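# Sponge from under workbench into steel box on top

## Task

Retrieve the yellow sponge from beneath the workbench and place it inside the steel box. The steel box must rest flat on the workbench top with nothing overhanging its edge. Neither robot may tip over or be left leaning, or the task fails. Anything held in place only by a robot at the end does not count. Finally release everything and move the robots away.

## Robot and tools

Two mobile robots share the job: stretch (Hello Robot Stretch 3, one arm on a lift that extends to the robot's right) and rby (Rainbow RB-Y1, two arms, head, and a folding torso on a wheeled base). Each robot reports state in its own frames. Only images, lidar_m, wrist_depth_mm and head_depth_mm show where the robots stand relative to each other.

TOOLS
execute_actions {actions, cameras}: actions is a list holding one action or none. An empty list only returns state and images. An action is an object keyed by "stretch" and/or "rby"; all its motions start together and may finish at different times. cameras lists names among rby_head_camera, rby_left_wrist_camera, rby_right_wrist_camera, stretch_head_camera, stretch_nav_camera, stretch_wrist_camera, or "all" (omitted or null means all, [] means none). The pictures line gives the image order. Any unknown key, name or out-of-range value rejects the whole call and nothing moves. Once a result reports a stop, later calls in the same reply are skipped.
wait {seconds}: 0 to 10 s, commands nothing, returns state and images.
zoom_image {camera, region}: region is [x0, y0, x1, y1] in pixels of that camera's latest full image, origin top-left, at most 504 x 504.
finished_scene {scene}: ends the scene (integer 1 or 2) after the last command has been held; irreversible. Only call it once the goal is met and stable.

BASES (both robots): "base" holds exactly one of translate_m (relative straight drive in metres from the current position, forward positive) or rotate_rad (relative turn in place, radians, counter-clockwise/left positive). Neither base strafes. Ranges: stretch translate_m -1 to 1, rotate_rad -3.2 to 3.2; rby translate_m -3 to 3, rotate_rad -3.2 to 3.2. Bases do not stop on hitting furniture and keep pushing; touching another robot and driving further makes a hard press, which fails the run.

STRETCH. "joints" maps joint names to absolute targets: lift_m 0 to 1.1 (arm height), arm_m 0 to 0.52 (extension), wrist_yaw_rad -1.345 to 4.42 (0 along the arm, positive toward the front, 3.0 folded over the base), wrist_pitch_rad -1.57 to 0.451 (negative tips fingers down), wrist_roll_rad -2.911 to 2.911, gripper_m -0.089 to 0.179 (larger is wider; actual fingertip gap is smaller), head_pan_rad -3.953 to 1.73 (-1.57 looks along the arm), head_tilt_rad -1.53 to 0.419 (negative down). Optional "contact_limits": {"arm_m": effort % 1 to 100} stops the arm extension at that motor effort; lower is gentler. Base 0.33 x 0.34 m, pivots 0.05 m behind its front edge; reaching forward means driving. Fast driving (0.30 m/s) only with lift_m under 0.30, arm_m under 0.03, wrist_yaw_rad over 2.54. Fold or unfold the wrist only with lift_m 0.32 to 0.95, wrist_pitch_rad -0.4, roll near 0. Keep pitch at -0.5 or lower when yaw is below -0.4. hand_pose is in the base frame (x forward, y left, z up, origin between drive wheels). To grip send gripper_m below the object width; to let go send at least 0.02 above the touching value. Tipping risk: pushing on rigid things with the gripper high (over about 0.45 m), driving while holding something fixed, snagging furniture (especially reversing). If base_tilt shows a lean, back off in small steps, free the gripper, lower lift_m to about 0.2.

RBY. "joints" takes absolute radians/metres: torso_squat_rad 0 to 1.2, torso_shift_rad -0.3 to 0.6, torso_pitch_rad -0.2 to 1.4 (positive bows forward), torso_yaw_rad -1.5 to 1.5; per arm (left_/right_) shoulder_pitch -2.356 to 2.356 (negative raises forward), shoulder_roll left 0 to 3.141 / right -3.141 to 0 (away from body), shoulder_yaw -2.094 to 2.094, elbow -2.617 to 0.01 (negative bends), forearm_roll -3.141 to 3.141, wrist_pitch -1.57 to 1.919, hand_roll -2.705 to 2.705, gripper_m 0 to 0.1 (clear opening); head_pan_rad -0.523 to 0.523, head_tilt_rad -0.35 to 1.57 (positive down). Combined torso limits: squat+shift <= 1.52; squat-shift+pitch <= 1.57; shift+0.5pitch-0.4squat <= 0.7; shift+0.3pitch-0.5squat <= 0.39. Optional "speeds" caps translate_m (0.05 to 0.4 m/s) or rotate_rad (0.1 to 1.509 rad/s); a drive over 8.667 s is refused. Optional "min_time_s" (0.1 to 8) slows arm/head motions. Base 0.66 x 0.58 m; the bent leg can jut past the front. To hold an object, command at least 0.005 m less than its width (off_target is then normal). Each arm carries up to 3 kg; heavy loads far forward tip the robot.

RESULTS. base_status/joint_status per motion: done, off_target (still pushing), contact_stop, time_out, torque_fault, limit_stop_at_own_body, stopped_with_arm, not_followed. "joint command not followed" plus a cause line means a self-collision check withheld arm targets. on_its_own covers uncommanded parts; "held at" is the held target. motor_effort in % with bracketed peak; effort at rest outside its range means pushing or loading. lidar_m: 12 sectors of 30 degrees, first straight ahead, counter-clockwise, plane 0.17 m high. Depth grids: 7x7 mm. base_tilt in degrees. MOTOR HOT and OVER-TEMPERATURE FAULT warn of rby arm heat. After a stop, back off arms first, then torso, in a separate action. Parts left out of an action may still push toward old targets. Avoid drops, slams, robot-to-robot or arm-to-arm presses, and torque faults.

Each tool is called after "Request:" as a command line: name --argument value for each argument, lists and objects as JSON in quotes; but a table of rows of numbers goes row by row, as --pt "numbers of a row", without its own name.

## Session

Request:
execute_actions --actions '[]'

Scene clock: 0.00 s.
stretch.base_odometry: x=+0.000 y=+0.000 heading=+0.000 (m, m, rad; stretch's odometry frame)
stretch.turned_by_wheels: +0.000 (rad since the last result)
stretch.turned_by_imu: +0.000 (rad since the last result)
stretch.base_tilt: forward=+0.6 right=+0.3 (deg)
stretch.lidar_m: 1.21 1.56 1.57 1.95 2.12 3.12 3.23 1.85 3.56 1.85 1.28 1.19
stretch.head_depth_mm: 1073 1079 1089 1087 1092 1098 1097 / 1136 1132 1131 1144 1143 1146 1144 / 1189 1183 1191 1197 1197 1206 1197 / 1241 1241 1236 1256 1264 1255 1270 / 1303 1319 1313 1318 1319 1329 1332 / 1387 1382 1380 1390 1389 1392 1406 / 1494 1479 1497 1501 1501 1455 1461
stretch.base_status: not commanded
stretch.joint_positions: lift_m=+0.397 arm_m=+0.000 wrist_yaw_rad=+3.124 wrist_pitch_rad=-0.554 wrist_roll_rad=+0.008 gripper_m=+0.037 head_pan_rad=-0.016 head_tilt_rad=-0.023
stretch.joint_status: not commanded
stretch.motor_effort: left_wheel=+0 right_wheel=+0 lift_m=+42 arm_m=+0 wrist_yaw_rad=+0 wrist_pitch_rad=+5 wrist_roll_rad=+0 gripper_m=+0 head_pan_rad=+0 head_tilt_rad=+4 (%)
stretch.hand_pose: x=-0.0176 y=+0.0605 z=+0.3799 quat_wxyz=(+0.200, +0.684, +0.187, +0.676) (m; stretch's base frame)
stretch.wrist_depth_mm: - - - - - - - / - - - - - - - / 864 923 - 948 978 - - / 728 745 773 782 799 812 859 / 632 650 682 675 693 704 716 / 548 563 - 570 620 606 601 / 500 - - - 526 533 539
rby.base_odometry: x=+0.000 y=+0.000 heading=+0.000 (m, m, rad; rby's odometry frame)
rby.base_status: not commanded
rby.joint_positions: torso_squat_rad=+0.350 torso_shift_rad=-0.001 torso_pitch_rad=+0.000 torso_yaw_rad=+0.000 left_shoulder_pitch_rad=+0.005 left_shoulder_roll_rad=+0.012 left_shoulder_yaw_rad=+0.039 left_elbow_rad=-0.305 left_forearm_roll_rad=+0.036 left_wrist_pitch_rad=+0.026 left_hand_roll_rad=-0.031 left_gripper_m=+0.099 right_shoulder_pitch_rad=-0.022 right_shoulder_roll_rad=-0.003 right_shoulder_yaw_rad=+0.031 right_elbow_rad=-0.184 right_forearm_roll_rad=+0.000 right_wrist_pitch_rad=-0.043 right_hand_roll_rad=+0.026 right_gripper_m=+0.100 head_pan_rad=+0.001 head_tilt_rad=+0.399
rby.joint_status: not commanded
rby.chest: x=-0.2286 y=-0.0011 z=+1.2475 quat_wxyz=(+1.000, +0.001, +0.000, +0.000) (m; rby's base frame)
rby.left_hand: x=-0.0911 y=+0.2348 z=+0.5761 quat_wxyz=(+0.990, +0.009, -0.136, +0.022) (m; rby's base frame)
rby.right_hand: x=-0.1136 y=-0.2187 z=+0.5714 quat_wxyz=(+0.992, +0.000, -0.124, +0.033) (m; rby's base frame)
pictures: rby_head_camera, rby_left_wrist_camera, rby_right_wrist_camera, stretch_head_camera (sideways: a quarter turn clockwise sets it upright), stretch_nav_camera (sideways: a quarter turn counterclockwise sets it upright), stretch_wrist_camera
Images, in order (width x height): rby_head_camera 896x504, rby_left_wrist_camera 644x364, rby_right_wrist_camera 644x364, stretch_head_camera 896x504, stretch_nav_camera 672x504, stretch_wrist_camera 644x364.

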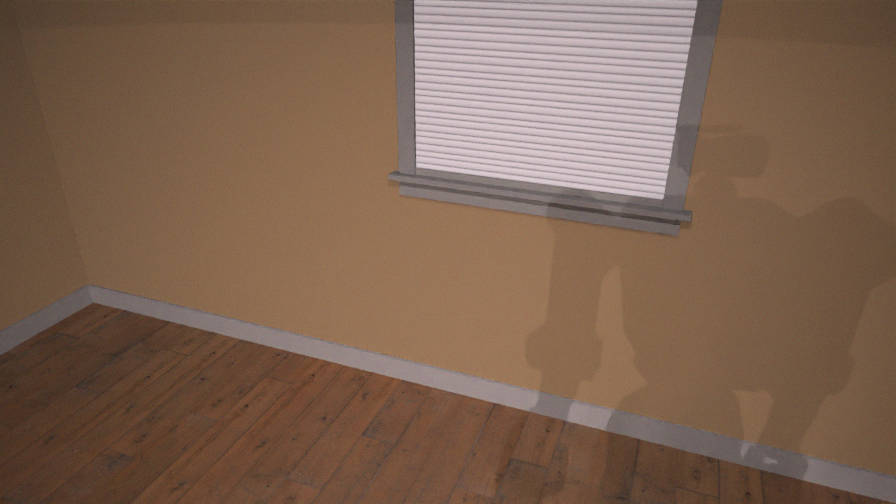

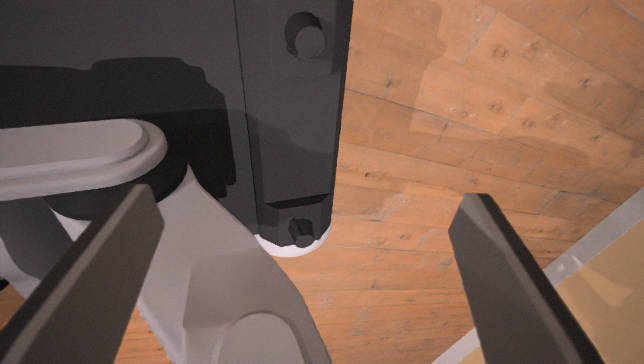

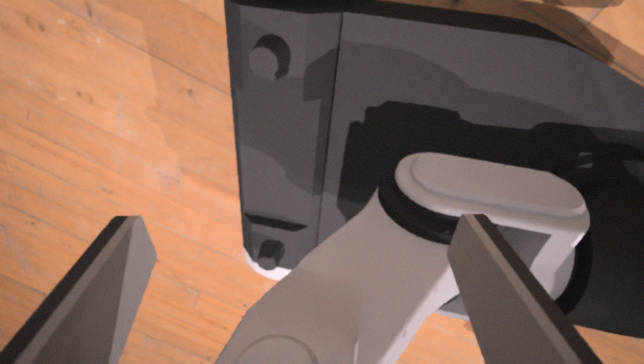

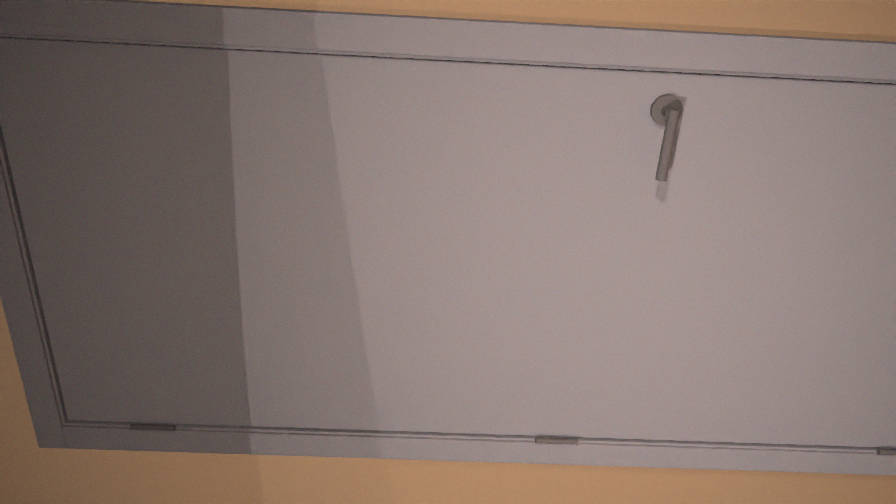

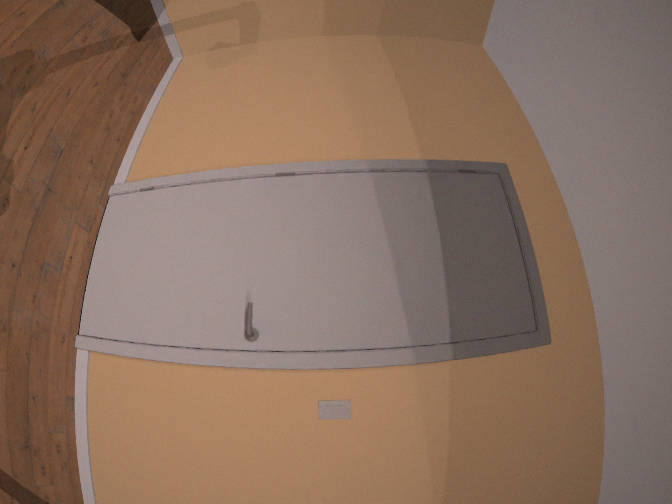

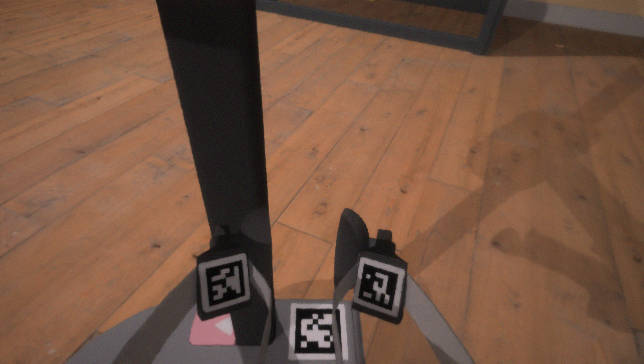

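Request:
execute_actions --actions '[{"stretch":{"joints":{"head_pan_rad":1.7,"head_tilt_rad":-0.5}},"rby":{"joints":{"torso_yaw_rad":1.4,"head_pan_rad":0.5,"left_shoulder_roll_rad":0.15,"right_shoulder_roll_rad":-0.15}}}]' --cameras '["rby_head_camera","stretch_head_camera","stretch_nav_camera"]'

Scene clock: 3.57 s.
stretch.base_odometry: x=+0.000 y=+0.000 heading=+0.000 (m, m, rad; stretch's odometry frame)
stretch.turned_by_wheels: +0.000 (rad since the last result)
stretch.turned_by_imu: +0.001 (rad since the last result)
stretch.base_tilt: forward=+0.6 right=+0.4 (deg)
stretch.lidar_m: 1.21 1.56 1.57 1.95 2.12 3.11 3.23 1.86 3.58 1.85 1.28 1.18
stretch.head_depth_mm: 2005 2150 1842 1960 2065 1630 1344 / 2129 2265 1978 2042 1975 1622 1336 / 2237 2356 2140 2369 2042 1617 1332 / 2377 2588 2120 2261 2012 1589 1327 / 2535 2680 2125 2277 1982 1584 1324 / 2737 2929 2286 2457 1984 1583 1329 / 2927 3265 3553 2618 2011 - -
stretch.base_status: not commanded
stretch.joint_positions: lift_m=+0.397 arm_m=+0.000 wrist_yaw_rad=+3.124 wrist_pitch_rad=-0.554 wrist_roll_rad=+0.008 gripper_m=+0.037 head_pan_rad=+1.693 head_tilt_rad=-0.494
stretch.joint_status: all done
stretch.motor_effort: left_wheel=+0(0) right_wheel=-1(0) lift_m=+42(42) arm_m=+0(1) wrist_yaw_rad=+0(0) wrist_pitch_rad=+4(5) wrist_roll_rad=+0(0) gripper_m=+0(1) head_pan_rad=+2(33) head_tilt_rad=-4(42) (%)
stretch.hand_pose: x=-0.0176 y=+0.0605 z=+0.3799 quat_wxyz=(+0.200, +0.684, +0.187, +0.676) (m; stretch's base frame)
stretch.wrist_depth_mm: - - - - - - - / - - - - - - - / 869 895 - 971 979 - - / 711 738 761 786 803 800 831 / 627 633 657 688 685 680 698 / 554 574 - 579 603 603 607 / 497 - - - 515 541 550
rby.base_odometry: x=+0.000 y=+0.000 heading=+0.000 (m, m, rad; rby's odometry frame)
rby.base_status: not commanded
rby.joint_positions: torso_squat_rad=+0.350 torso_shift_rad=-0.001 torso_pitch_rad=+0.000 torso_yaw_rad=+1.400 left_shoulder_pitch_rad=+0.005 left_shoulder_roll_rad=+0.150 left_shoulder_yaw_rad=+0.039 left_elbow_rad=-0.305 left_forearm_roll_rad=+0.036 left_wrist_pitch_rad=+0.026 left_hand_roll_rad=-0.031 left_gripper_m=+0.099 right_shoulder_pitch_rad=-0.022 right_shoulder_roll_rad=-0.150 right_shoulder_yaw_rad=+0.031 right_elbow_rad=-0.184 right_forearm_roll_rad=+0.000 right_wrist_pitch_rad=-0.043 right_hand_roll_rad=+0.026 right_gripper_m=+0.100 head_pan_rad=+0.500 head_tilt_rad=+0.399
rby.joint_status: all done
rby.chest: x=-0.2286 y=-0.0011 z=+1.2475 quat_wxyz=(+0.765, +0.001, -0.001, +0.644) (m; rby's base frame)
rby.left_hand: x=-0.5383 y=+0.1927 z=+0.5852 quat_wxyz=(+0.747, +0.147, -0.056, +0.645) (m; rby's base frame)
rby.right_hand: x=+0.1158 y=+0.0579 z=+0.5800 quat_wxyz=(+0.731, +0.022, -0.141, +0.668) (m; rby's base frame)
pictures: rby_head_camera, stretch_head_camera (sideways: a quarter turn clockwise sets it upright), stretch_nav_camera (sideways: a quarter turn counterclockwise sets it upright)
Images, in order (width x height): rby_head_camera 896x504, stretch_head_camera 896x504, stretch_nav_camera 672x504.

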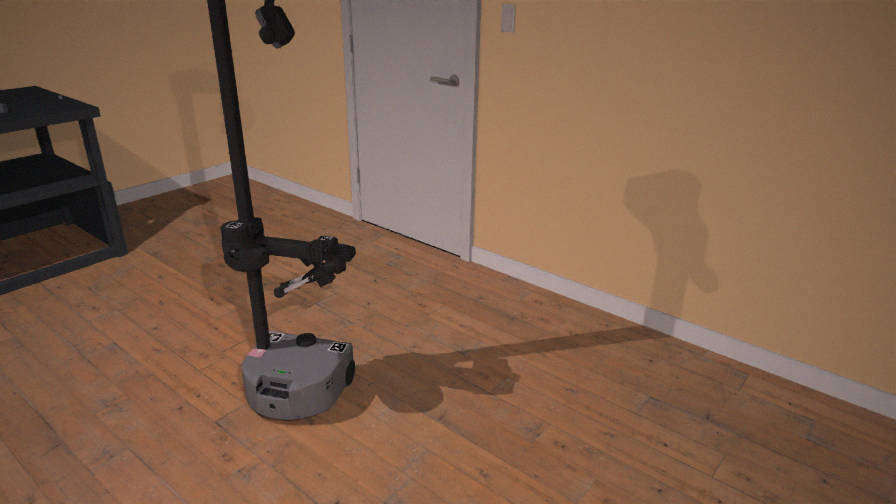

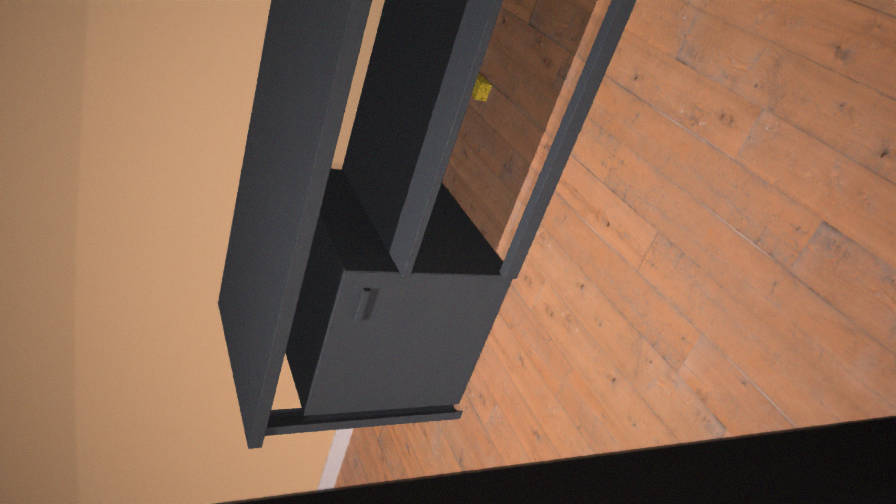

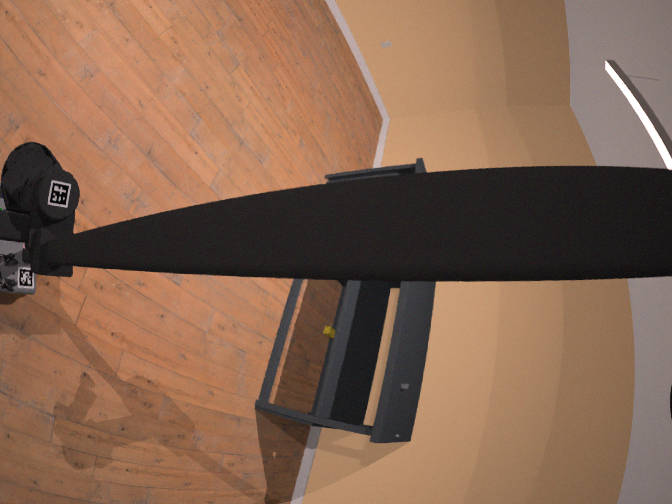

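Request:
execute_actions --actions '[{"stretch":{"base":{"rotate_rad":1.45},"joints":{"head_pan_rad":0,"head_tilt_rad":-0.6}},"rby":{"base":{"rotate_rad":1.0}}}]' --cameras '["rby_head_camera","stretch_head_camera","stretch_nav_camera"]'

Scene clock: 7.80 s.
stretch.base_odometry: x=+0.000 y=+0.000 heading=+1.450 (m, m, rad; stretch's odometry frame)
stretch.turned_by_wheels: +1.450 (rad since the last result)
stretch.turned_by_imu: +1.432 (rad since the last result)
stretch.base_tilt: forward=+0.8 right=+0.4 (deg)
stretch.lidar_m: 2.03 1.95 3.46 3.13 1.95 3.56 2.24 1.36 1.20 1.19 1.42 1.56
stretch.head_depth_mm: 1921 1995 1871 2082 1809 1508 1263 / 1986 2034 1939 2171 1804 1495 1265 / 2023 2016 2044 2217 1793 1476 1259 / 2099 1975 2110 2266 1769 1481 1244 / 2174 1955 2241 2290 1790 1476 1248 / 2266 2066 2067 2165 1766 1468 1235 / 2359 2047 2000 2140 1766 1450 1239
stretch.base_status: done
stretch.joint_positions: lift_m=+0.397 arm_m=+0.000 wrist_yaw_rad=+3.124 wrist_pitch_rad=-0.554 wrist_roll_rad=+0.008 gripper_m=+0.037 head_pan_rad=+0.007 head_tilt_rad=-0.593
stretch.joint_status: all done
stretch.motor_effort: left_wheel=-2(6) right_wheel=+2(5) lift_m=+42(42) arm_m=+0(0) wrist_yaw_rad=+0(0) wrist_pitch_rad=+5(4) wrist_roll_rad=+0(0) gripper_m=-1(1) head_pan_rad=-3(33) head_tilt_rad=-4(19) (%)
stretch.hand_pose: x=-0.0176 y=+0.0605 z=+0.3799 quat_wxyz=(+0.200, +0.684, +0.187, +0.676) (m; stretch's base frame)
stretch.wrist_depth_mm: - - - - - - - / - - - - - - - / 876 915 - 922 1000 - - / 732 741 759 782 827 804 859 / 636 652 656 653 682 694 722 / 550 568 - 584 615 598 616 / 490 - - - 527 527 555
rby.base_odometry: x=+0.000 y=+0.000 heading=+0.999 (m, m, rad; rby's odometry frame)
rby.base_status: done
rby.joint_positions: torso_squat_rad=+0.350 torso_shift_rad=-0.001 torso_pitch_rad=+0.000 torso_yaw_rad=+1.400 left_shoulder_pitch_rad=+0.005 left_shoulder_roll_rad=+0.150 left_shoulder_yaw_rad=+0.039 left_elbow_rad=-0.305 left_forearm_roll_rad=+0.036 left_wrist_pitch_rad=+0.026 left_hand_roll_rad=-0.031 left_gripper_m=+0.099 right_shoulder_pitch_rad=-0.022 right_shoulder_roll_rad=-0.150 right_shoulder_yaw_rad=+0.031 right_elbow_rad=-0.184 right_forearm_roll_rad=+0.000 right_wrist_pitch_rad=-0.043 right_hand_roll_rad=+0.026 right_gripper_m=+0.100 head_pan_rad=+0.500 head_tilt_rad=+0.399
rby.joint_status: not commanded
rby.chest: x=-0.2286 y=-0.0011 z=+1.2475 quat_wxyz=(+0.765, +0.001, -0.001, +0.644) (m; rby's base frame)
rby.left_hand: x=-0.5383 y=+0.1927 z=+0.5852 quat_wxyz=(+0.747, +0.147, -0.056, +0.645) (m; rby's base frame)
rby.right_hand: x=+0.1158 y=+0.0578 z=+0.5800 quat_wxyz=(+0.731, +0.022, -0.141, +0.668) (m; rby's base frame)
pictures: rby_head_camera, stretch_head_camera (sideways: a quarter turn clockwise sets it upright), stretch_nav_camera (sideways: a quarter turn counterclockwise sets it upright)
Images, in order (width x height): rby_head_camera 896x504, stretch_head_camera 896x504, stretch_nav_camera 672x504.

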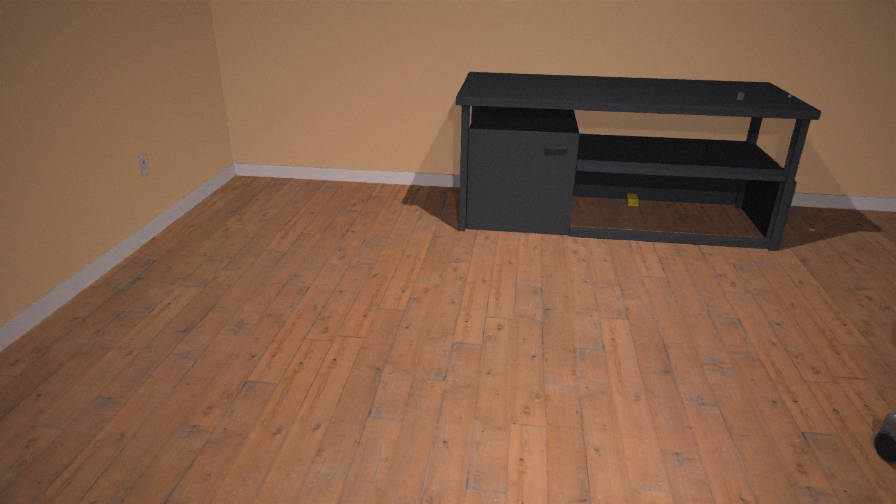

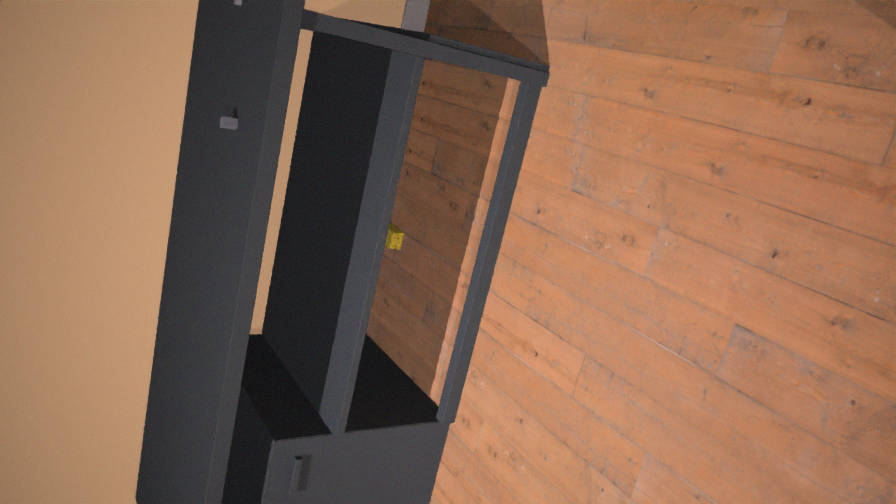

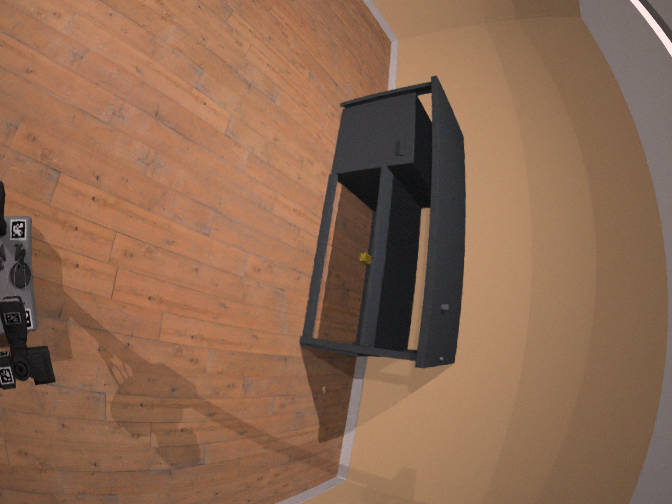

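Request:
execute_actions --actions '[{"stretch":{"base":{"rotate_rad":0.12},"joints":{"lift_m":0.26}},"rby":{"base":{"rotate_rad":1.3}}}]' --cameras '["rby_head_camera"]'

Request:
execute_actions --actions '[{"stretch":{"base":{"translate_m":1.0}},"rby":{"base":{"rotate_rad":1.3}}}]' --cameras '["rby_head_camera","stretch_head_camera","stretch_nav_camera"]'

Scene clock: 12.37 s.
stretch.base_odometry: x=+0.000 y=+0.000 heading=+1.570 (m, m, rad; stretch's odometry frame)
stretch.turned_by_wheels: +0.120 (rad since the last result)
stretch.turned_by_imu: +0.119 (rad since the last result)
stretch.base_tilt: forward=+0.6 right=+0.4 (deg)
stretch.lidar_m: 1.95 2.09 3.09 3.22 2.16 3.56 1.91 1.29 1.19 1.20 1.53 1.56
stretch.head_depth_mm: 1949 2034 1971 2149 1830 1502 1267 / 2033 2077 2040 2192 1812 1486 1252 / 2124 2033 2020 2311 1807 1473 1258 / 2214 1999 2241 2282 1784 1474 1244 / 2291 2116 2091 2187 1779 1454 1252 / 2435 2096 2055 2213 1759 1450 1231 / 2582 2173 2224 2219 1743 1443 1228
stretch.base_status: done
stretch.joint_positions: lift_m=+0.260 arm_m=+0.000 wrist_yaw_rad=+3.124 wrist_pitch_rad=-0.554 wrist_roll_rad=+0.008 gripper_m=+0.037 head_pan_rad=+0.007 head_tilt_rad=-0.593
stretch.joint_status: all done
stretch.motor_effort: left_wheel=-2(6) right_wheel=+2(5) lift_m=+31(36) arm_m=+0(0) wrist_yaw_rad=-1(0) wrist_pitch_rad=+5(4) wrist_roll_rad=+0(0) gripper_m=+0(0) head_pan_rad=-2(3) head_tilt_rad=-5(5) (%)
stretch.hand_pose: x=-0.0176 y=+0.0604 z=+0.2437 quat_wxyz=(+0.201, +0.684, +0.187, +0.676) (m; stretch's base frame)
stretch.wrist_depth_mm: - - - - - - - / 796 828 - 886 908 942 974 / 634 653 - 695 728 734 751 / 546 559 555 574 588 595 618 / 479 - - - 507 508 521 / - - - - 446 442 451 / - - - - 388 396 400
rby.base_odometry: x=+0.000 y=+0.000 heading=+2.299 (m, m, rad; rby's odometry frame)
rby.base_status: done
rby.joint_positions: torso_squat_rad=+0.350 torso_shift_rad=-0.001 torso_pitch_rad=+0.000 torso_yaw_rad=+1.400 left_shoulder_pitch_rad=+0.005 left_shoulder_roll_rad=+0.150 left_shoulder_yaw_rad=+0.039 left_elbow_rad=-0.305 left_forearm_roll_rad=+0.036 left_wrist_pitch_rad=+0.026 left_hand_roll_rad=-0.031 left_gripper_m=+0.099 right_shoulder_pitch_rad=-0.022 right_shoulder_roll_rad=-0.150 right_shoulder_yaw_rad=+0.031 right_elbow_rad=-0.184 right_forearm_roll_rad=+0.000 right_wrist_pitch_rad=-0.043 right_hand_roll_rad=+0.026 right_gripper_m=+0.100 head_pan_rad=+0.500 head_tilt_rad=+0.399
rby.joint_status: not commanded
rby.chest: x=-0.2286 y=-0.0011 z=+1.2475 quat_wxyz=(+0.765, +0.001, +0.000, +0.644) (m; rby's base frame)
rby.left_hand: x=-0.5383 y=+0.1927 z=+0.5852 quat_wxyz=(+0.747, +0.147, -0.056, +0.645) (m; rby's base frame)
rby.right_hand: x=+0.1157 y=+0.0578 z=+0.5799 quat_wxyz=(+0.731, +0.022, -0.141, +0.668) (m; rby's base frame)
pictures: rby_head_camera
Images, in order (width x height): rby_head_camera 896x504.

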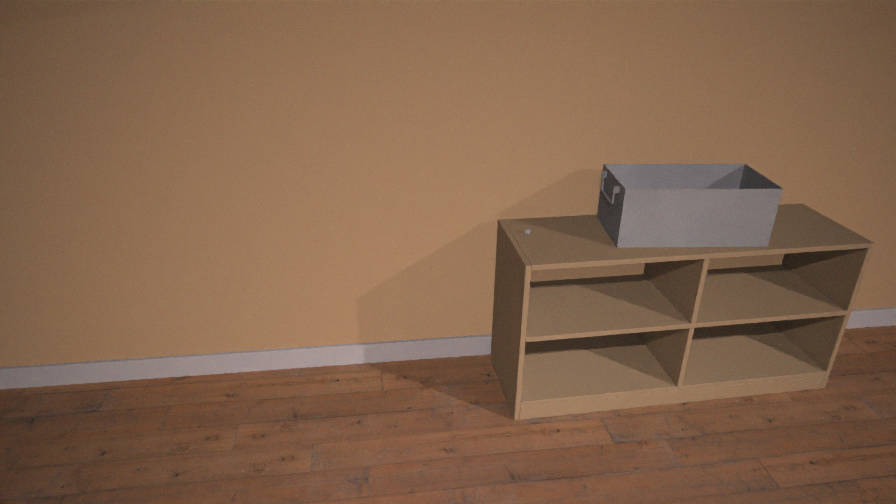

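Scene clock: 17.30 s.
stretch.base_odometry: x=+0.001 y=+1.000 heading=+1.570 (m, m, rad; stretch's odometry frame)
stretch.turned_by_wheels: +0.000 (rad since the last result)
stretch.turned_by_imu: +0.003 (rad since the last result)
stretch.base_tilt: forward=+0.7 right=+0.3 (deg)
stretch.lidar_m: 1.07 0.98 3.03 2.95 3.65 2.63 2.55 1.72 1.59 1.65 0.78 1.31
stretch.head_depth_mm: 1164 1265 1269 916 771 1001 1262 / 1223 1331 1262 909 1107 1055 1268 / 1264 1391 1247 900 1142 1074 1234 / 1342 1467 1241 894 1196 1410 1248 / 1395 1526 1218 924 1199 1468 1243 / 1474 1602 1203 987 1237 1415 1235 / 1540 1697 1180 1131 1266 1418 1231
stretch.base_status: done
stretch.joint_positions: lift_m=+0.260 arm_m=+0.000 wrist_yaw_rad=+3.124 wrist_pitch_rad=-0.554 wrist_roll_rad=+0.008 gripper_m=+0.037 head_pan_rad=+0.007 head_tilt_rad=-0.594
stretch.joint_status: not commanded
stretch.motor_effort: left_wheel=-2(6) right_wheel=+1(6) lift_m=+31(31) arm_m=+0(0) wrist_yaw_rad=-2(0) wrist_pitch_rad=+5(5) wrist_roll_rad=+0(0) gripper_m=+0(0) head_pan_rad=-2(3) head_tilt_rad=-5(5) (%)
stretch.hand_pose: x=-0.0176 y=+0.0604 z=+0.2437 quat_wxyz=(+0.201, +0.684, +0.187, +0.676) (m; stretch's base frame)
stretch.wrist_depth_mm: - - - - - - - / 783 828 - 883 947 957 - / 636 665 - 702 723 759 746 / 545 552 559 590 602 607 626 / 484 - - - 504 511 520 / - - - - 445 448 449 / - - - - 388 387 400
rby.base_odometry: x=+0.000 y=+0.000 heading=-2.685 (m, m, rad; rby's odometry frame)
rby.base_status: done
rby.joint_positions: torso_squat_rad=+0.350 torso_shift_rad=-0.001 torso_pitch_rad=+0.000 torso_yaw_rad=+1.400 left_shoulder_pitch_rad=+0.005 left_shoulder_roll_rad=+0.150 left_shoulder_yaw_rad=+0.039 left_elbow_rad=-0.305 left_forearm_roll_rad=+0.036 left_wrist_pitch_rad=+0.026 left_hand_roll_rad=-0.031 left_gripper_m=+0.099 right_shoulder_pitch_rad=-0.022 right_shoulder_roll_rad=-0.150 right_shoulder_yaw_rad=+0.031 right_elbow_rad=-0.184 right_forearm_roll_rad=+0.000 right_wrist_pitch_rad=-0.043 right_hand_roll_rad=+0.026 right_gripper_m=+0.100 head_pan_rad=+0.500 head_tilt_rad=+0.399
rby.joint_status: not commanded
rby.chest: x=-0.2286 y=-0.0011 z=+1.2475 quat_wxyz=(+0.765, +0.001, +0.000, +0.644) (m; rby's base frame)
rby.left_hand: x=-0.5383 y=+0.1927 z=+0.5852 quat_wxyz=(+0.747, +0.147, -0.056, +0.645) (m; rby's base frame)
rby.right_hand: x=+0.1157 y=+0.0578 z=+0.5799 quat_wxyz=(+0.731, +0.022, -0.141, +0.668) (m; rby's base frame)
pictures: rby_head_camera, stretch_head_camera (sideways: a quarter turn clockwise sets it upright), stretch_nav_camera (sideways: a quarter turn counterclockwise sets it upright)
Images, in order (width x height): rby_head_camera 896x504, stretch_head_camera 896x504, stretch_nav_camera 672x504.

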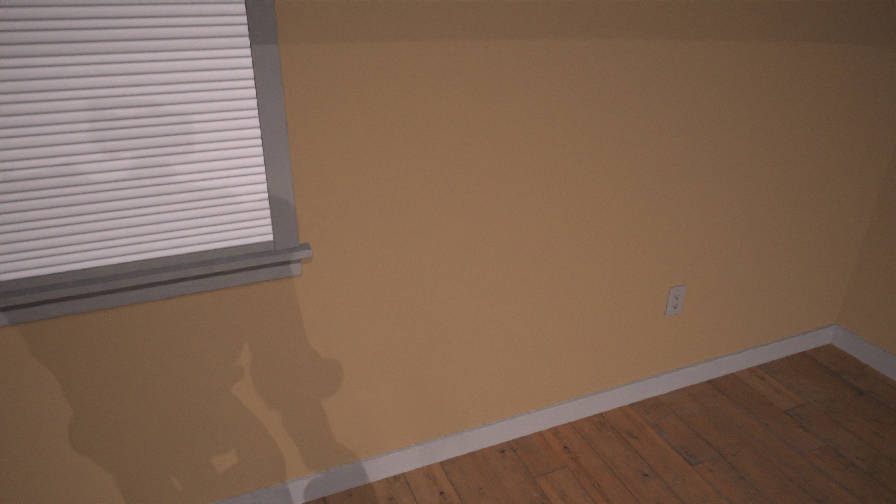

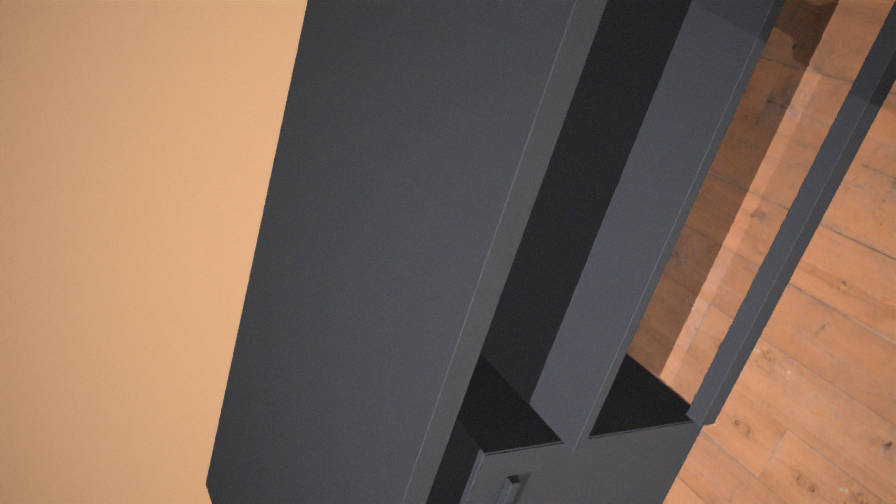

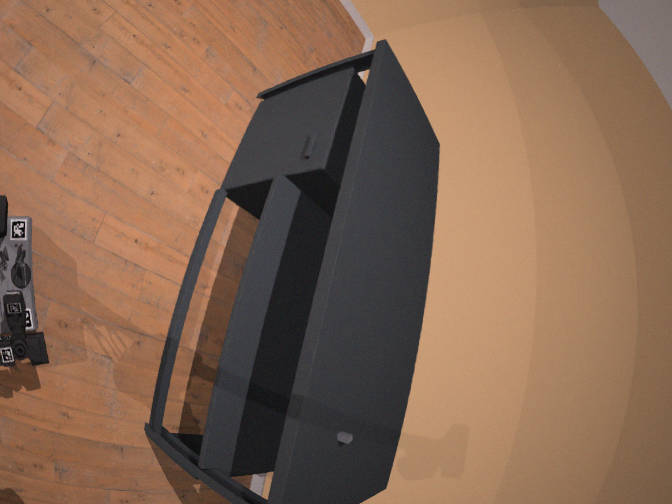

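Request:
execute_actions --actions '[{"stretch":{"base":{"rotate_rad":1.35},"joints":{"head_pan_rad":-1.57,"head_tilt_rad":-0.8}},"rby":{"base":{"rotate_rad":0.25},"joints":{"torso_yaw_rad":0,"head_pan_rad":0,"head_tilt_rad":0.45}}}]' --cameras '["rby_head_camera","stretch_head_camera","stretch_nav_camera"]'

Scene clock: 20.93 s.
stretch.base_odometry: x=+0.001 y=+1.000 heading=+2.920 (m, m, rad; stretch's odometry frame)
stretch.turned_by_wheels: +1.350 (rad since the last result)
stretch.turned_by_imu: +1.330 (rad since the last result)
stretch.base_tilt: forward=+0.6 right=+0.2 (deg)
stretch.lidar_m: 2.95 3.25 2.62 3.71 1.96 1.61 1.59 0.80 0.78 1.35 0.98 1.26
stretch.head_depth_mm: 1196 1137 870 1130 1077 1302 1173 / 1220 1115 864 1150 1096 1293 1161 / 1247 1113 861 1145 1429 1316 1162 / 1276 1097 851 1168 1453 1310 1152 / 1301 1094 846 1189 1491 1305 1146 / 1319 1080 866 1186 1493 1299 1144 / 1335 1066 861 1211 1473 1292 1140
stretch.base_status: done
stretch.joint_positions: lift_m=+0.260 arm_m=+0.000 wrist_yaw_rad=+3.124 wrist_pitch_rad=-0.554 wrist_roll_rad=+0.008 gripper_m=+0.037 head_pan_rad=-1.563 head_tilt_rad=-0.791
stretch.joint_status: all done
stretch.motor_effort: left_wheel=-2(8) right_wheel=+2(7) lift_m=+31(31) arm_m=+0(0) wrist_yaw_rad=+0(0) wrist_pitch_rad=+4(5) wrist_roll_rad=+0(0) gripper_m=+0(1) head_pan_rad=-3(30) head_tilt_rad=-6(31) (%)
stretch.hand_pose: x=-0.0176 y=+0.0604 z=+0.2437 quat_wxyz=(+0.201, +0.684, +0.187, +0.676) (m; stretch's base frame)
stretch.wrist_depth_mm: - - - - - - - / 795 812 - 865 919 920 999 / 641 659 - 707 723 745 756 / 544 558 568 577 581 599 610 / 481 - - - 513 507 527 / - - - - 447 443 455 / - - - - 391 391 397
rby.base_odometry: x=+0.000 y=+0.000 heading=-2.435 (m, m, rad; rby's odometry frame)
rby.base_status: done
rby.joint_positions: torso_squat_rad=+0.350 torso_shift_rad=-0.001 torso_pitch_rad=+0.000 torso_yaw_rad=+0.000 left_shoulder_pitch_rad=+0.005 left_shoulder_roll_rad=+0.150 left_shoulder_yaw_rad=+0.039 left_elbow_rad=-0.305 left_forearm_roll_rad=+0.036 left_wrist_pitch_rad=+0.026 left_hand_roll_rad=-0.031 left_gripper_m=+0.099 right_shoulder_pitch_rad=-0.022 right_shoulder_roll_rad=-0.150 right_shoulder_yaw_rad=+0.031 right_elbow_rad=-0.184 right_forearm_roll_rad=+0.000 right_wrist_pitch_rad=-0.043 right_hand_roll_rad=+0.026 right_gripper_m=+0.100 head_pan_rad=+0.000 head_tilt_rad=+0.450
rby.joint_status: all done
rby.chest: x=-0.2286 y=-0.0012 z=+1.2475 quat_wxyz=(+1.000, +0.001, +0.000, +0.000) (m; rby's base frame)
rby.left_hand: x=-0.0911 y=+0.3378 z=+0.5854 quat_wxyz=(+0.987, +0.077, -0.137, +0.012) (m; rby's base frame)
rby.right_hand: x=-0.1131 y=-0.3296 z=+0.5793 quat_wxyz=(+0.989, -0.073, -0.121, +0.040) (m; rby's base frame)
pictures: rby_head_camera, stretch_head_camera (sideways: a quarter turn clockwise sets it upright), stretch_nav_camera (sideways: a quarter turn counterclockwise sets it upright)
Images, in order (width x height): rby_head_camera 896x504, stretch_head_camera 896x504, stretch_nav_camera 672x504.

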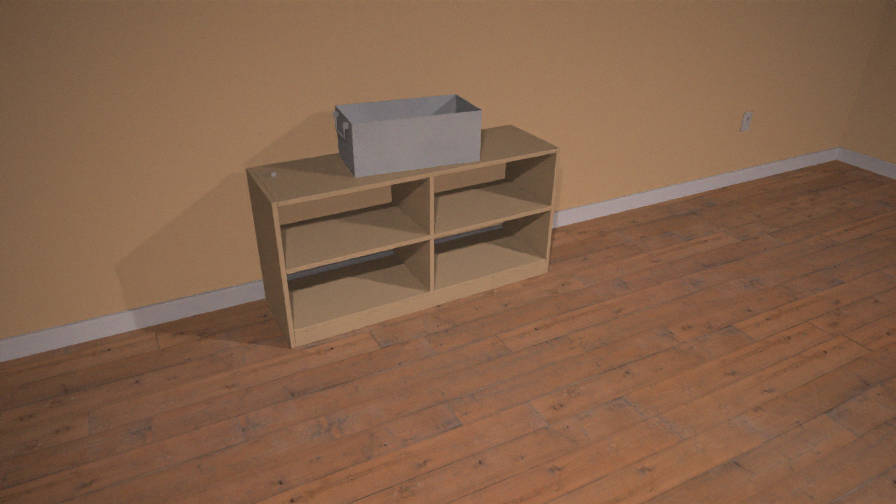

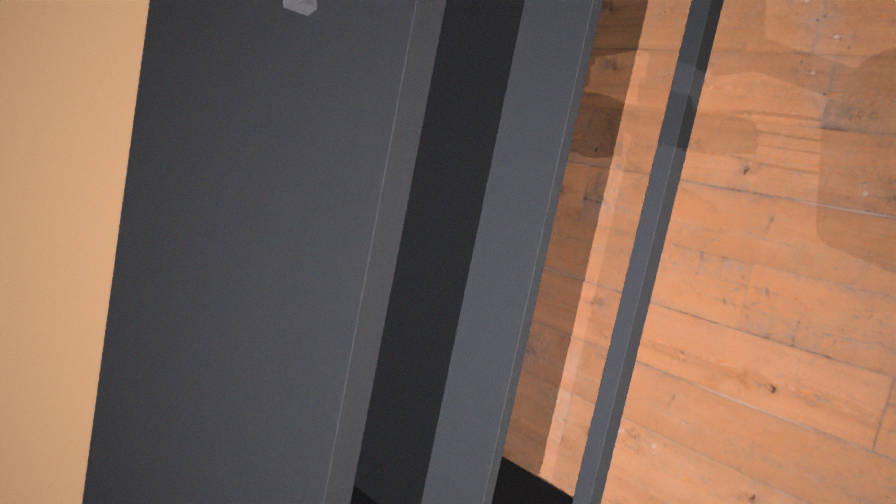

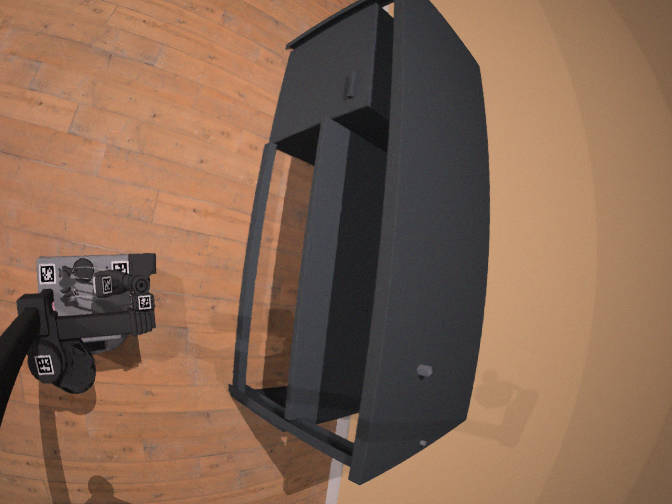

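Request:
execute_actions --actions '[{"stretch":{"base":{"rotate_rad":-0.22},"joints":{"lift_m":0.4,"wrist_pitch_rad":-0.4}},"rby":{"base":{"rotate_rad":-0.45}}}]' --cameras '[]'

Request:
execute_actions --actions '[{"stretch":{"base":{"translate_m":0.15},"joints":{"wrist_yaw_rad":0,"gripper_m":0.15}},"rby":{"base":{"translate_m":0.9}}}]' --cameras '[]'

Request:
execute_actions --actions '[{"stretch":{"joints":{"lift_m":0.2,"wrist_pitch_rad":-0.2}},"rby":{"base":{"rotate_rad":0.9}}}]' --cameras '["rby_head_camera","stretch_wrist_camera","stretch_nav_camera"]'

Scene clock: 24.33 s.
stretch.base_odometry: x=+0.001 y=+1.000 heading=+2.700 (m, m, rad; stretch's odometry frame)
stretch.turned_by_wheels: -0.220 (rad since the last result)
stretch.turned_by_imu: -0.216 (rad since the last result)
stretch.base_tilt: forward=+0.6 right=+0.4 (deg)
stretch.lidar_m: 3.04 2.95 2.88 2.65 2.37 1.67 1.59 1.67 0.78 1.36 0.99 0.98
stretch.head_depth_mm: 1238 1133 869 1155 1142 1315 1172 / 1246 1128 865 1148 1438 1325 1160 / 1242 1108 861 1175 1460 1315 1163 / 1244 1100 850 1167 1466 1300 1153 / 1249 1090 842 1157 1436 1297 1148 / 1251 1073 841 1157 1423 1295 1144 / 1249 1072 832 1144 1436 1290 1136
stretch.base_status: done
stretch.joint_positions: lift_m=+0.400 arm_m=+0.000 wrist_yaw_rad=+3.124 wrist_pitch_rad=-0.420 wrist_roll_rad=+0.008 gripper_m=+0.037 head_pan_rad=-1.563 head_tilt_rad=-0.791
stretch.joint_status: all done
stretch.motor_effort: left_wheel=+2(8) right_wheel=-3(7) lift_m=+52(56) arm_m=+0(0) wrist_yaw_rad=+0(0) wrist_pitch_rad=+7(6) wrist_roll_rad=+0(0) gripper_m=+1(1) head_pan_rad=-3(3) head_tilt_rad=-6(6) (%)
stretch.hand_pose: x=-0.0173 y=+0.0794 z=+0.4120 quat_wxyz=(+0.154, +0.695, +0.141, +0.688) (m; stretch's base frame)
stretch.wrist_depth_mm: - - - - - - - / - - - - - - - / - - - - - - - / 908 903 - 960 - - - / 749 752 - 799 810 812 850 / 624 649 - 666 682 679 691 / 568 567 564 567 578 597 599
rby.base_odometry: x=+0.000 y=+0.000 heading=-2.884 (m, m, rad; rby's odometry frame)
rby.base_status: done
rby.joint_positions: torso_squat_rad=+0.350 torso_shift_rad=-0.001 torso_pitch_rad=+0.000 torso_yaw_rad=+0.000 left_shoulder_pitch_rad=+0.005 left_shoulder_roll_rad=+0.150 left_shoulder_yaw_rad=+0.039 left_elbow_rad=-0.305 left_forearm_roll_rad=+0.036 left_wrist_pitch_rad=+0.026 left_hand_roll_rad=-0.031 left_gripper_m=+0.099 right_shoulder_pitch_rad=-0.022 right_shoulder_roll_rad=-0.150 right_shoulder_yaw_rad=+0.031 right_elbow_rad=-0.184 right_forearm_roll_rad=+0.000 right_wrist_pitch_rad=-0.043 right_hand_roll_rad=+0.026 right_gripper_m=+0.100 head_pan_rad=+0.000 head_tilt_rad=+0.450
rby.joint_status: not commanded
rby.chest: x=-0.2286 y=-0.0012 z=+1.2475 quat_wxyz=(+1.000, +0.001, +0.000, +0.000) (m; rby's base frame)
rby.left_hand: x=-0.0912 y=+0.3378 z=+0.5854 quat_wxyz=(+0.987, +0.077, -0.137, +0.012) (m; rby's base frame)
rby.right_hand: x=-0.1131 y=-0.3295 z=+0.5793 quat_wxyz=(+0.989, -0.073, -0.121, +0.040) (m; rby's base frame)
pictures: none
No camera images: the call's "cameras" was empty. Leave "cameras" out to get every camera's image.

Scene clock: 28.03 s.
stretch.base_odometry: x=-0.134 y=+1.064 heading=+2.700 (m, m, rad; stretch's odometry frame)
stretch.turned_by_wheels: +0.000 (rad since the last result)
stretch.turned_by_imu: +0.001 (rad since the last result)
stretch.base_tilt: forward=+0.6 right=+0.4 (deg)
stretch.lidar_m: 2.89 2.82 2.09 2.54 2.58 1.82 1.74 1.83 0.87 1.35 0.88 0.97
stretch.head_depth_mm: 1232 1131 870 1162 1430 1321 1172 / 1239 1120 863 1144 1434 1321 1163 / 1245 1111 857 1175 1440 1307 1163 / 1247 1098 851 1159 1443 1305 1186 / 1245 1088 847 1160 1454 1310 1153 / 1242 1076 839 1151 1430 1304 1139 / 1241 1062 834 1142 1410 1293 1142
stretch.base_status: done
stretch.joint_positions: lift_m=+0.400 arm_m=+0.000 wrist_yaw_rad=+0.003 wrist_pitch_rad=-0.420 wrist_roll_rad=+0.008 gripper_m=+0.150 head_pan_rad=-1.563 head_tilt_rad=-0.791
stretch.joint_status: all done
stretch.motor_effort: left_wheel=+2(6) right_wheel=-3(4) lift_m=+52(52) arm_m=+0(1) wrist_yaw_rad=-3(2) wrist_pitch_rad=+7(7) wrist_roll_rad=+0(0) gripper_m=+1(92) head_pan_rad=-2(3) head_tilt_rad=-6(7) (%)
stretch.hand_pose: x=-0.0209 y=-0.3690 z=+0.4120 quat_wxyz=(+0.689, +0.148, -0.694, -0.147) (m; stretch's base frame)
stretch.wrist_depth_mm: 510 527 589 640 690 794 - / 668 940 413 443 428 455 468 / 734 - - - - 950 674 / 749 940 945 990 - 955 666 / 707 760 768 791 800 837 657 / 607 629 635 648 648 - 665 / 538 558 558 568 597 571 612
rby.base_odometry: x=-0.870 y=-0.230 heading=-2.884 (m, m, rad; rby's odometry frame)
rby.base_status: done
rby.joint_positions: torso_squat_rad=+0.350 torso_shift_rad=-0.001 torso_pitch_rad=+0.000 torso_yaw_rad=+0.000 left_shoulder_pitch_rad=+0.005 left_shoulder_roll_rad=+0.150 left_shoulder_yaw_rad=+0.039 left_elbow_rad=-0.305 left_forearm_roll_rad=+0.036 left_wrist_pitch_rad=+0.026 left_hand_roll_rad=-0.031 left_gripper_m=+0.099 right_shoulder_pitch_rad=-0.022 right_shoulder_roll_rad=-0.150 right_shoulder_yaw_rad=+0.031 right_elbow_rad=-0.184 right_forearm_roll_rad=+0.000 right_wrist_pitch_rad=-0.043 right_hand_roll_rad=+0.026 right_gripper_m=+0.100 head_pan_rad=+0.000 head_tilt_rad=+0.450
rby.joint_status: not commanded
rby.chest: x=-0.2286 y=-0.0012 z=+1.2475 quat_wxyz=(+1.000, +0.001, +0.000, +0.000) (m; rby's base frame)
rby.left_hand: x=-0.0911 y=+0.3378 z=+0.5854 quat_wxyz=(+0.987, +0.077, -0.137, +0.012) (m; rby's base frame)
rby.right_hand: x=-0.1130 y=-0.3295 z=+0.5793 quat_wxyz=(+0.989, -0.073, -0.122, +0.040) (m; rby's base frame)
pictures: none
No camera images: the call's "cameras" was empty. Leave "cameras" out to get every camera's image.

Scene clock: 31.17 s.
stretch.base_odometry: x=-0.134 y=+1.064 heading=+2.700 (m, m, rad; stretch's odometry frame)
stretch.turned_by_wheels: +0.000 (rad since the last result)
stretch.turned_by_imu: +0.000 (rad since the last result)
stretch.base_tilt: forward=+0.7 right=+0.1 (deg)
stretch.lidar_m: 2.88 2.82 2.04 2.12 2.58 1.83 1.74 1.82 0.87 1.35 0.88 0.97
stretch.head_depth_mm: 1240 1133 868 1157 1449 1332 1165 / 1235 1121 867 1136 1433 1313 1163 / 1241 1111 857 1176 1415 1317 1158 / 1235 1098 851 1168 1457 1311 1173 / 1239 1083 842 1154 1444 1306 1156 / 1234 1076 841 1152 1431 1293 1149 / 1242 1062 834 1149 1432 1291 1145
stretch.base_status: not commanded
stretch.joint_positions: lift_m=+0.200 arm_m=+0.000 wrist_yaw_rad=+0.003 wrist_pitch_rad=-0.222 wrist_roll_rad=+0.008 gripper_m=+0.150 head_pan_rad=-1.563 head_tilt_rad=-0.791
stretch.joint_status: all done
stretch.motor_effort: left_wheel=+2(2) right_wheel=-3(3) lift_m=+30(46) arm_m=-1(0) wrist_yaw_rad=-2(3) wrist_pitch_rad=+8(10) wrist_roll_rad=+0(0) gripper_m=+0(1) head_pan_rad=-2(3) head_tilt_rad=-7(6) (%)
stretch.hand_pose: x=-0.0209 y=-0.3894 z=+0.2593 quat_wxyz=(+0.700, +0.079, -0.705, -0.078) (m; stretch's base frame)
stretch.wrist_depth_mm: 727 970 - 942 751 617 538 / 768 - - - - 948 683 / 740 - - - - - 666 / 769 888 953 959 980 910 678 / 664 682 669 693 694 778 668 / - 500 507 522 530 - 548 / 417 440 432 451 458 451 479
rby.base_odometry: x=-0.870 y=-0.229 heading=-1.985 (m, m, rad; rby's odometry frame)
rby.base_status: done
rby.joint_positions: torso_squat_rad=+0.350 torso_shift_rad=-0.001 torso_pitch_rad=+0.000 torso_yaw_rad=+0.000 left_shoulder_pitch_rad=+0.005 left_shoulder_roll_rad=+0.150 left_shoulder_yaw_rad=+0.039 left_elbow_rad=-0.305 left_forearm_roll_rad=+0.036 left_wrist_pitch_rad=+0.026 left_hand_roll_rad=-0.031 left_gripper_m=+0.099 right_shoulder_pitch_rad=-0.022 right_shoulder_roll_rad=-0.150 right_shoulder_yaw_rad=+0.031 right_elbow_rad=-0.184 right_forearm_roll_rad=+0.000 right_wrist_pitch_rad=-0.043 right_hand_roll_rad=+0.026 right_gripper_m=+0.100 head_pan_rad=+0.000 head_tilt_rad=+0.450
rby.joint_status: not commanded
rby.chest: x=-0.2286 y=-0.0012 z=+1.2475 quat_wxyz=(+1.000, +0.001, +0.000, +0.000) (m; rby's base frame)
rby.left_hand: x=-0.0911 y=+0.3378 z=+0.5854 quat_wxyz=(+0.987, +0.077, -0.137, +0.012) (m; rby's base frame)
rby.right_hand: x=-0.1130 y=-0.3295 z=+0.5793 quat_wxyz=(+0.989, -0.073, -0.122, +0.040) (m; rby's base frame)
pictures: rby_head_camera, stretch_nav_camera (sideways: a quarter turn counterclockwise sets it upright), stretch_wrist_camera
Images, in order (width x height): rby_head_camera 896x504, stretch_nav_camera 672x504, stretch_wrist_camera 644x364.

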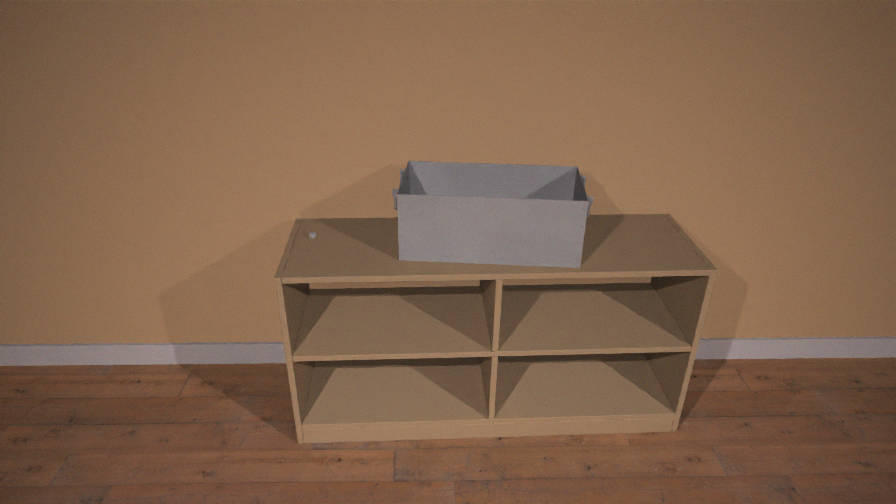

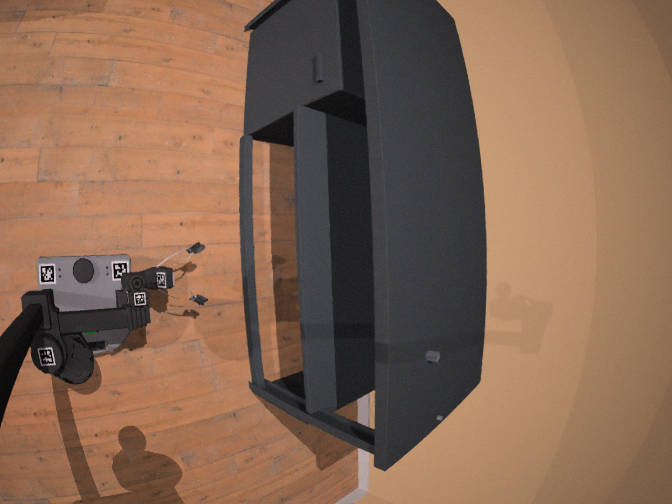

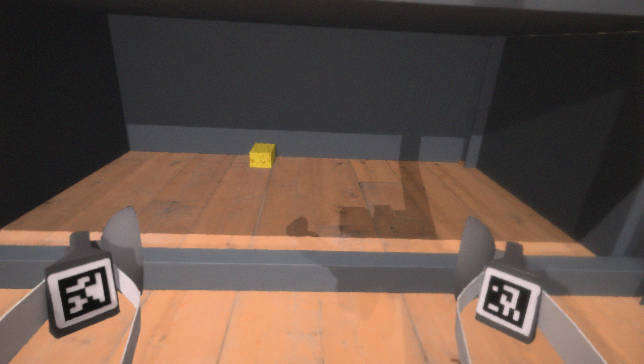

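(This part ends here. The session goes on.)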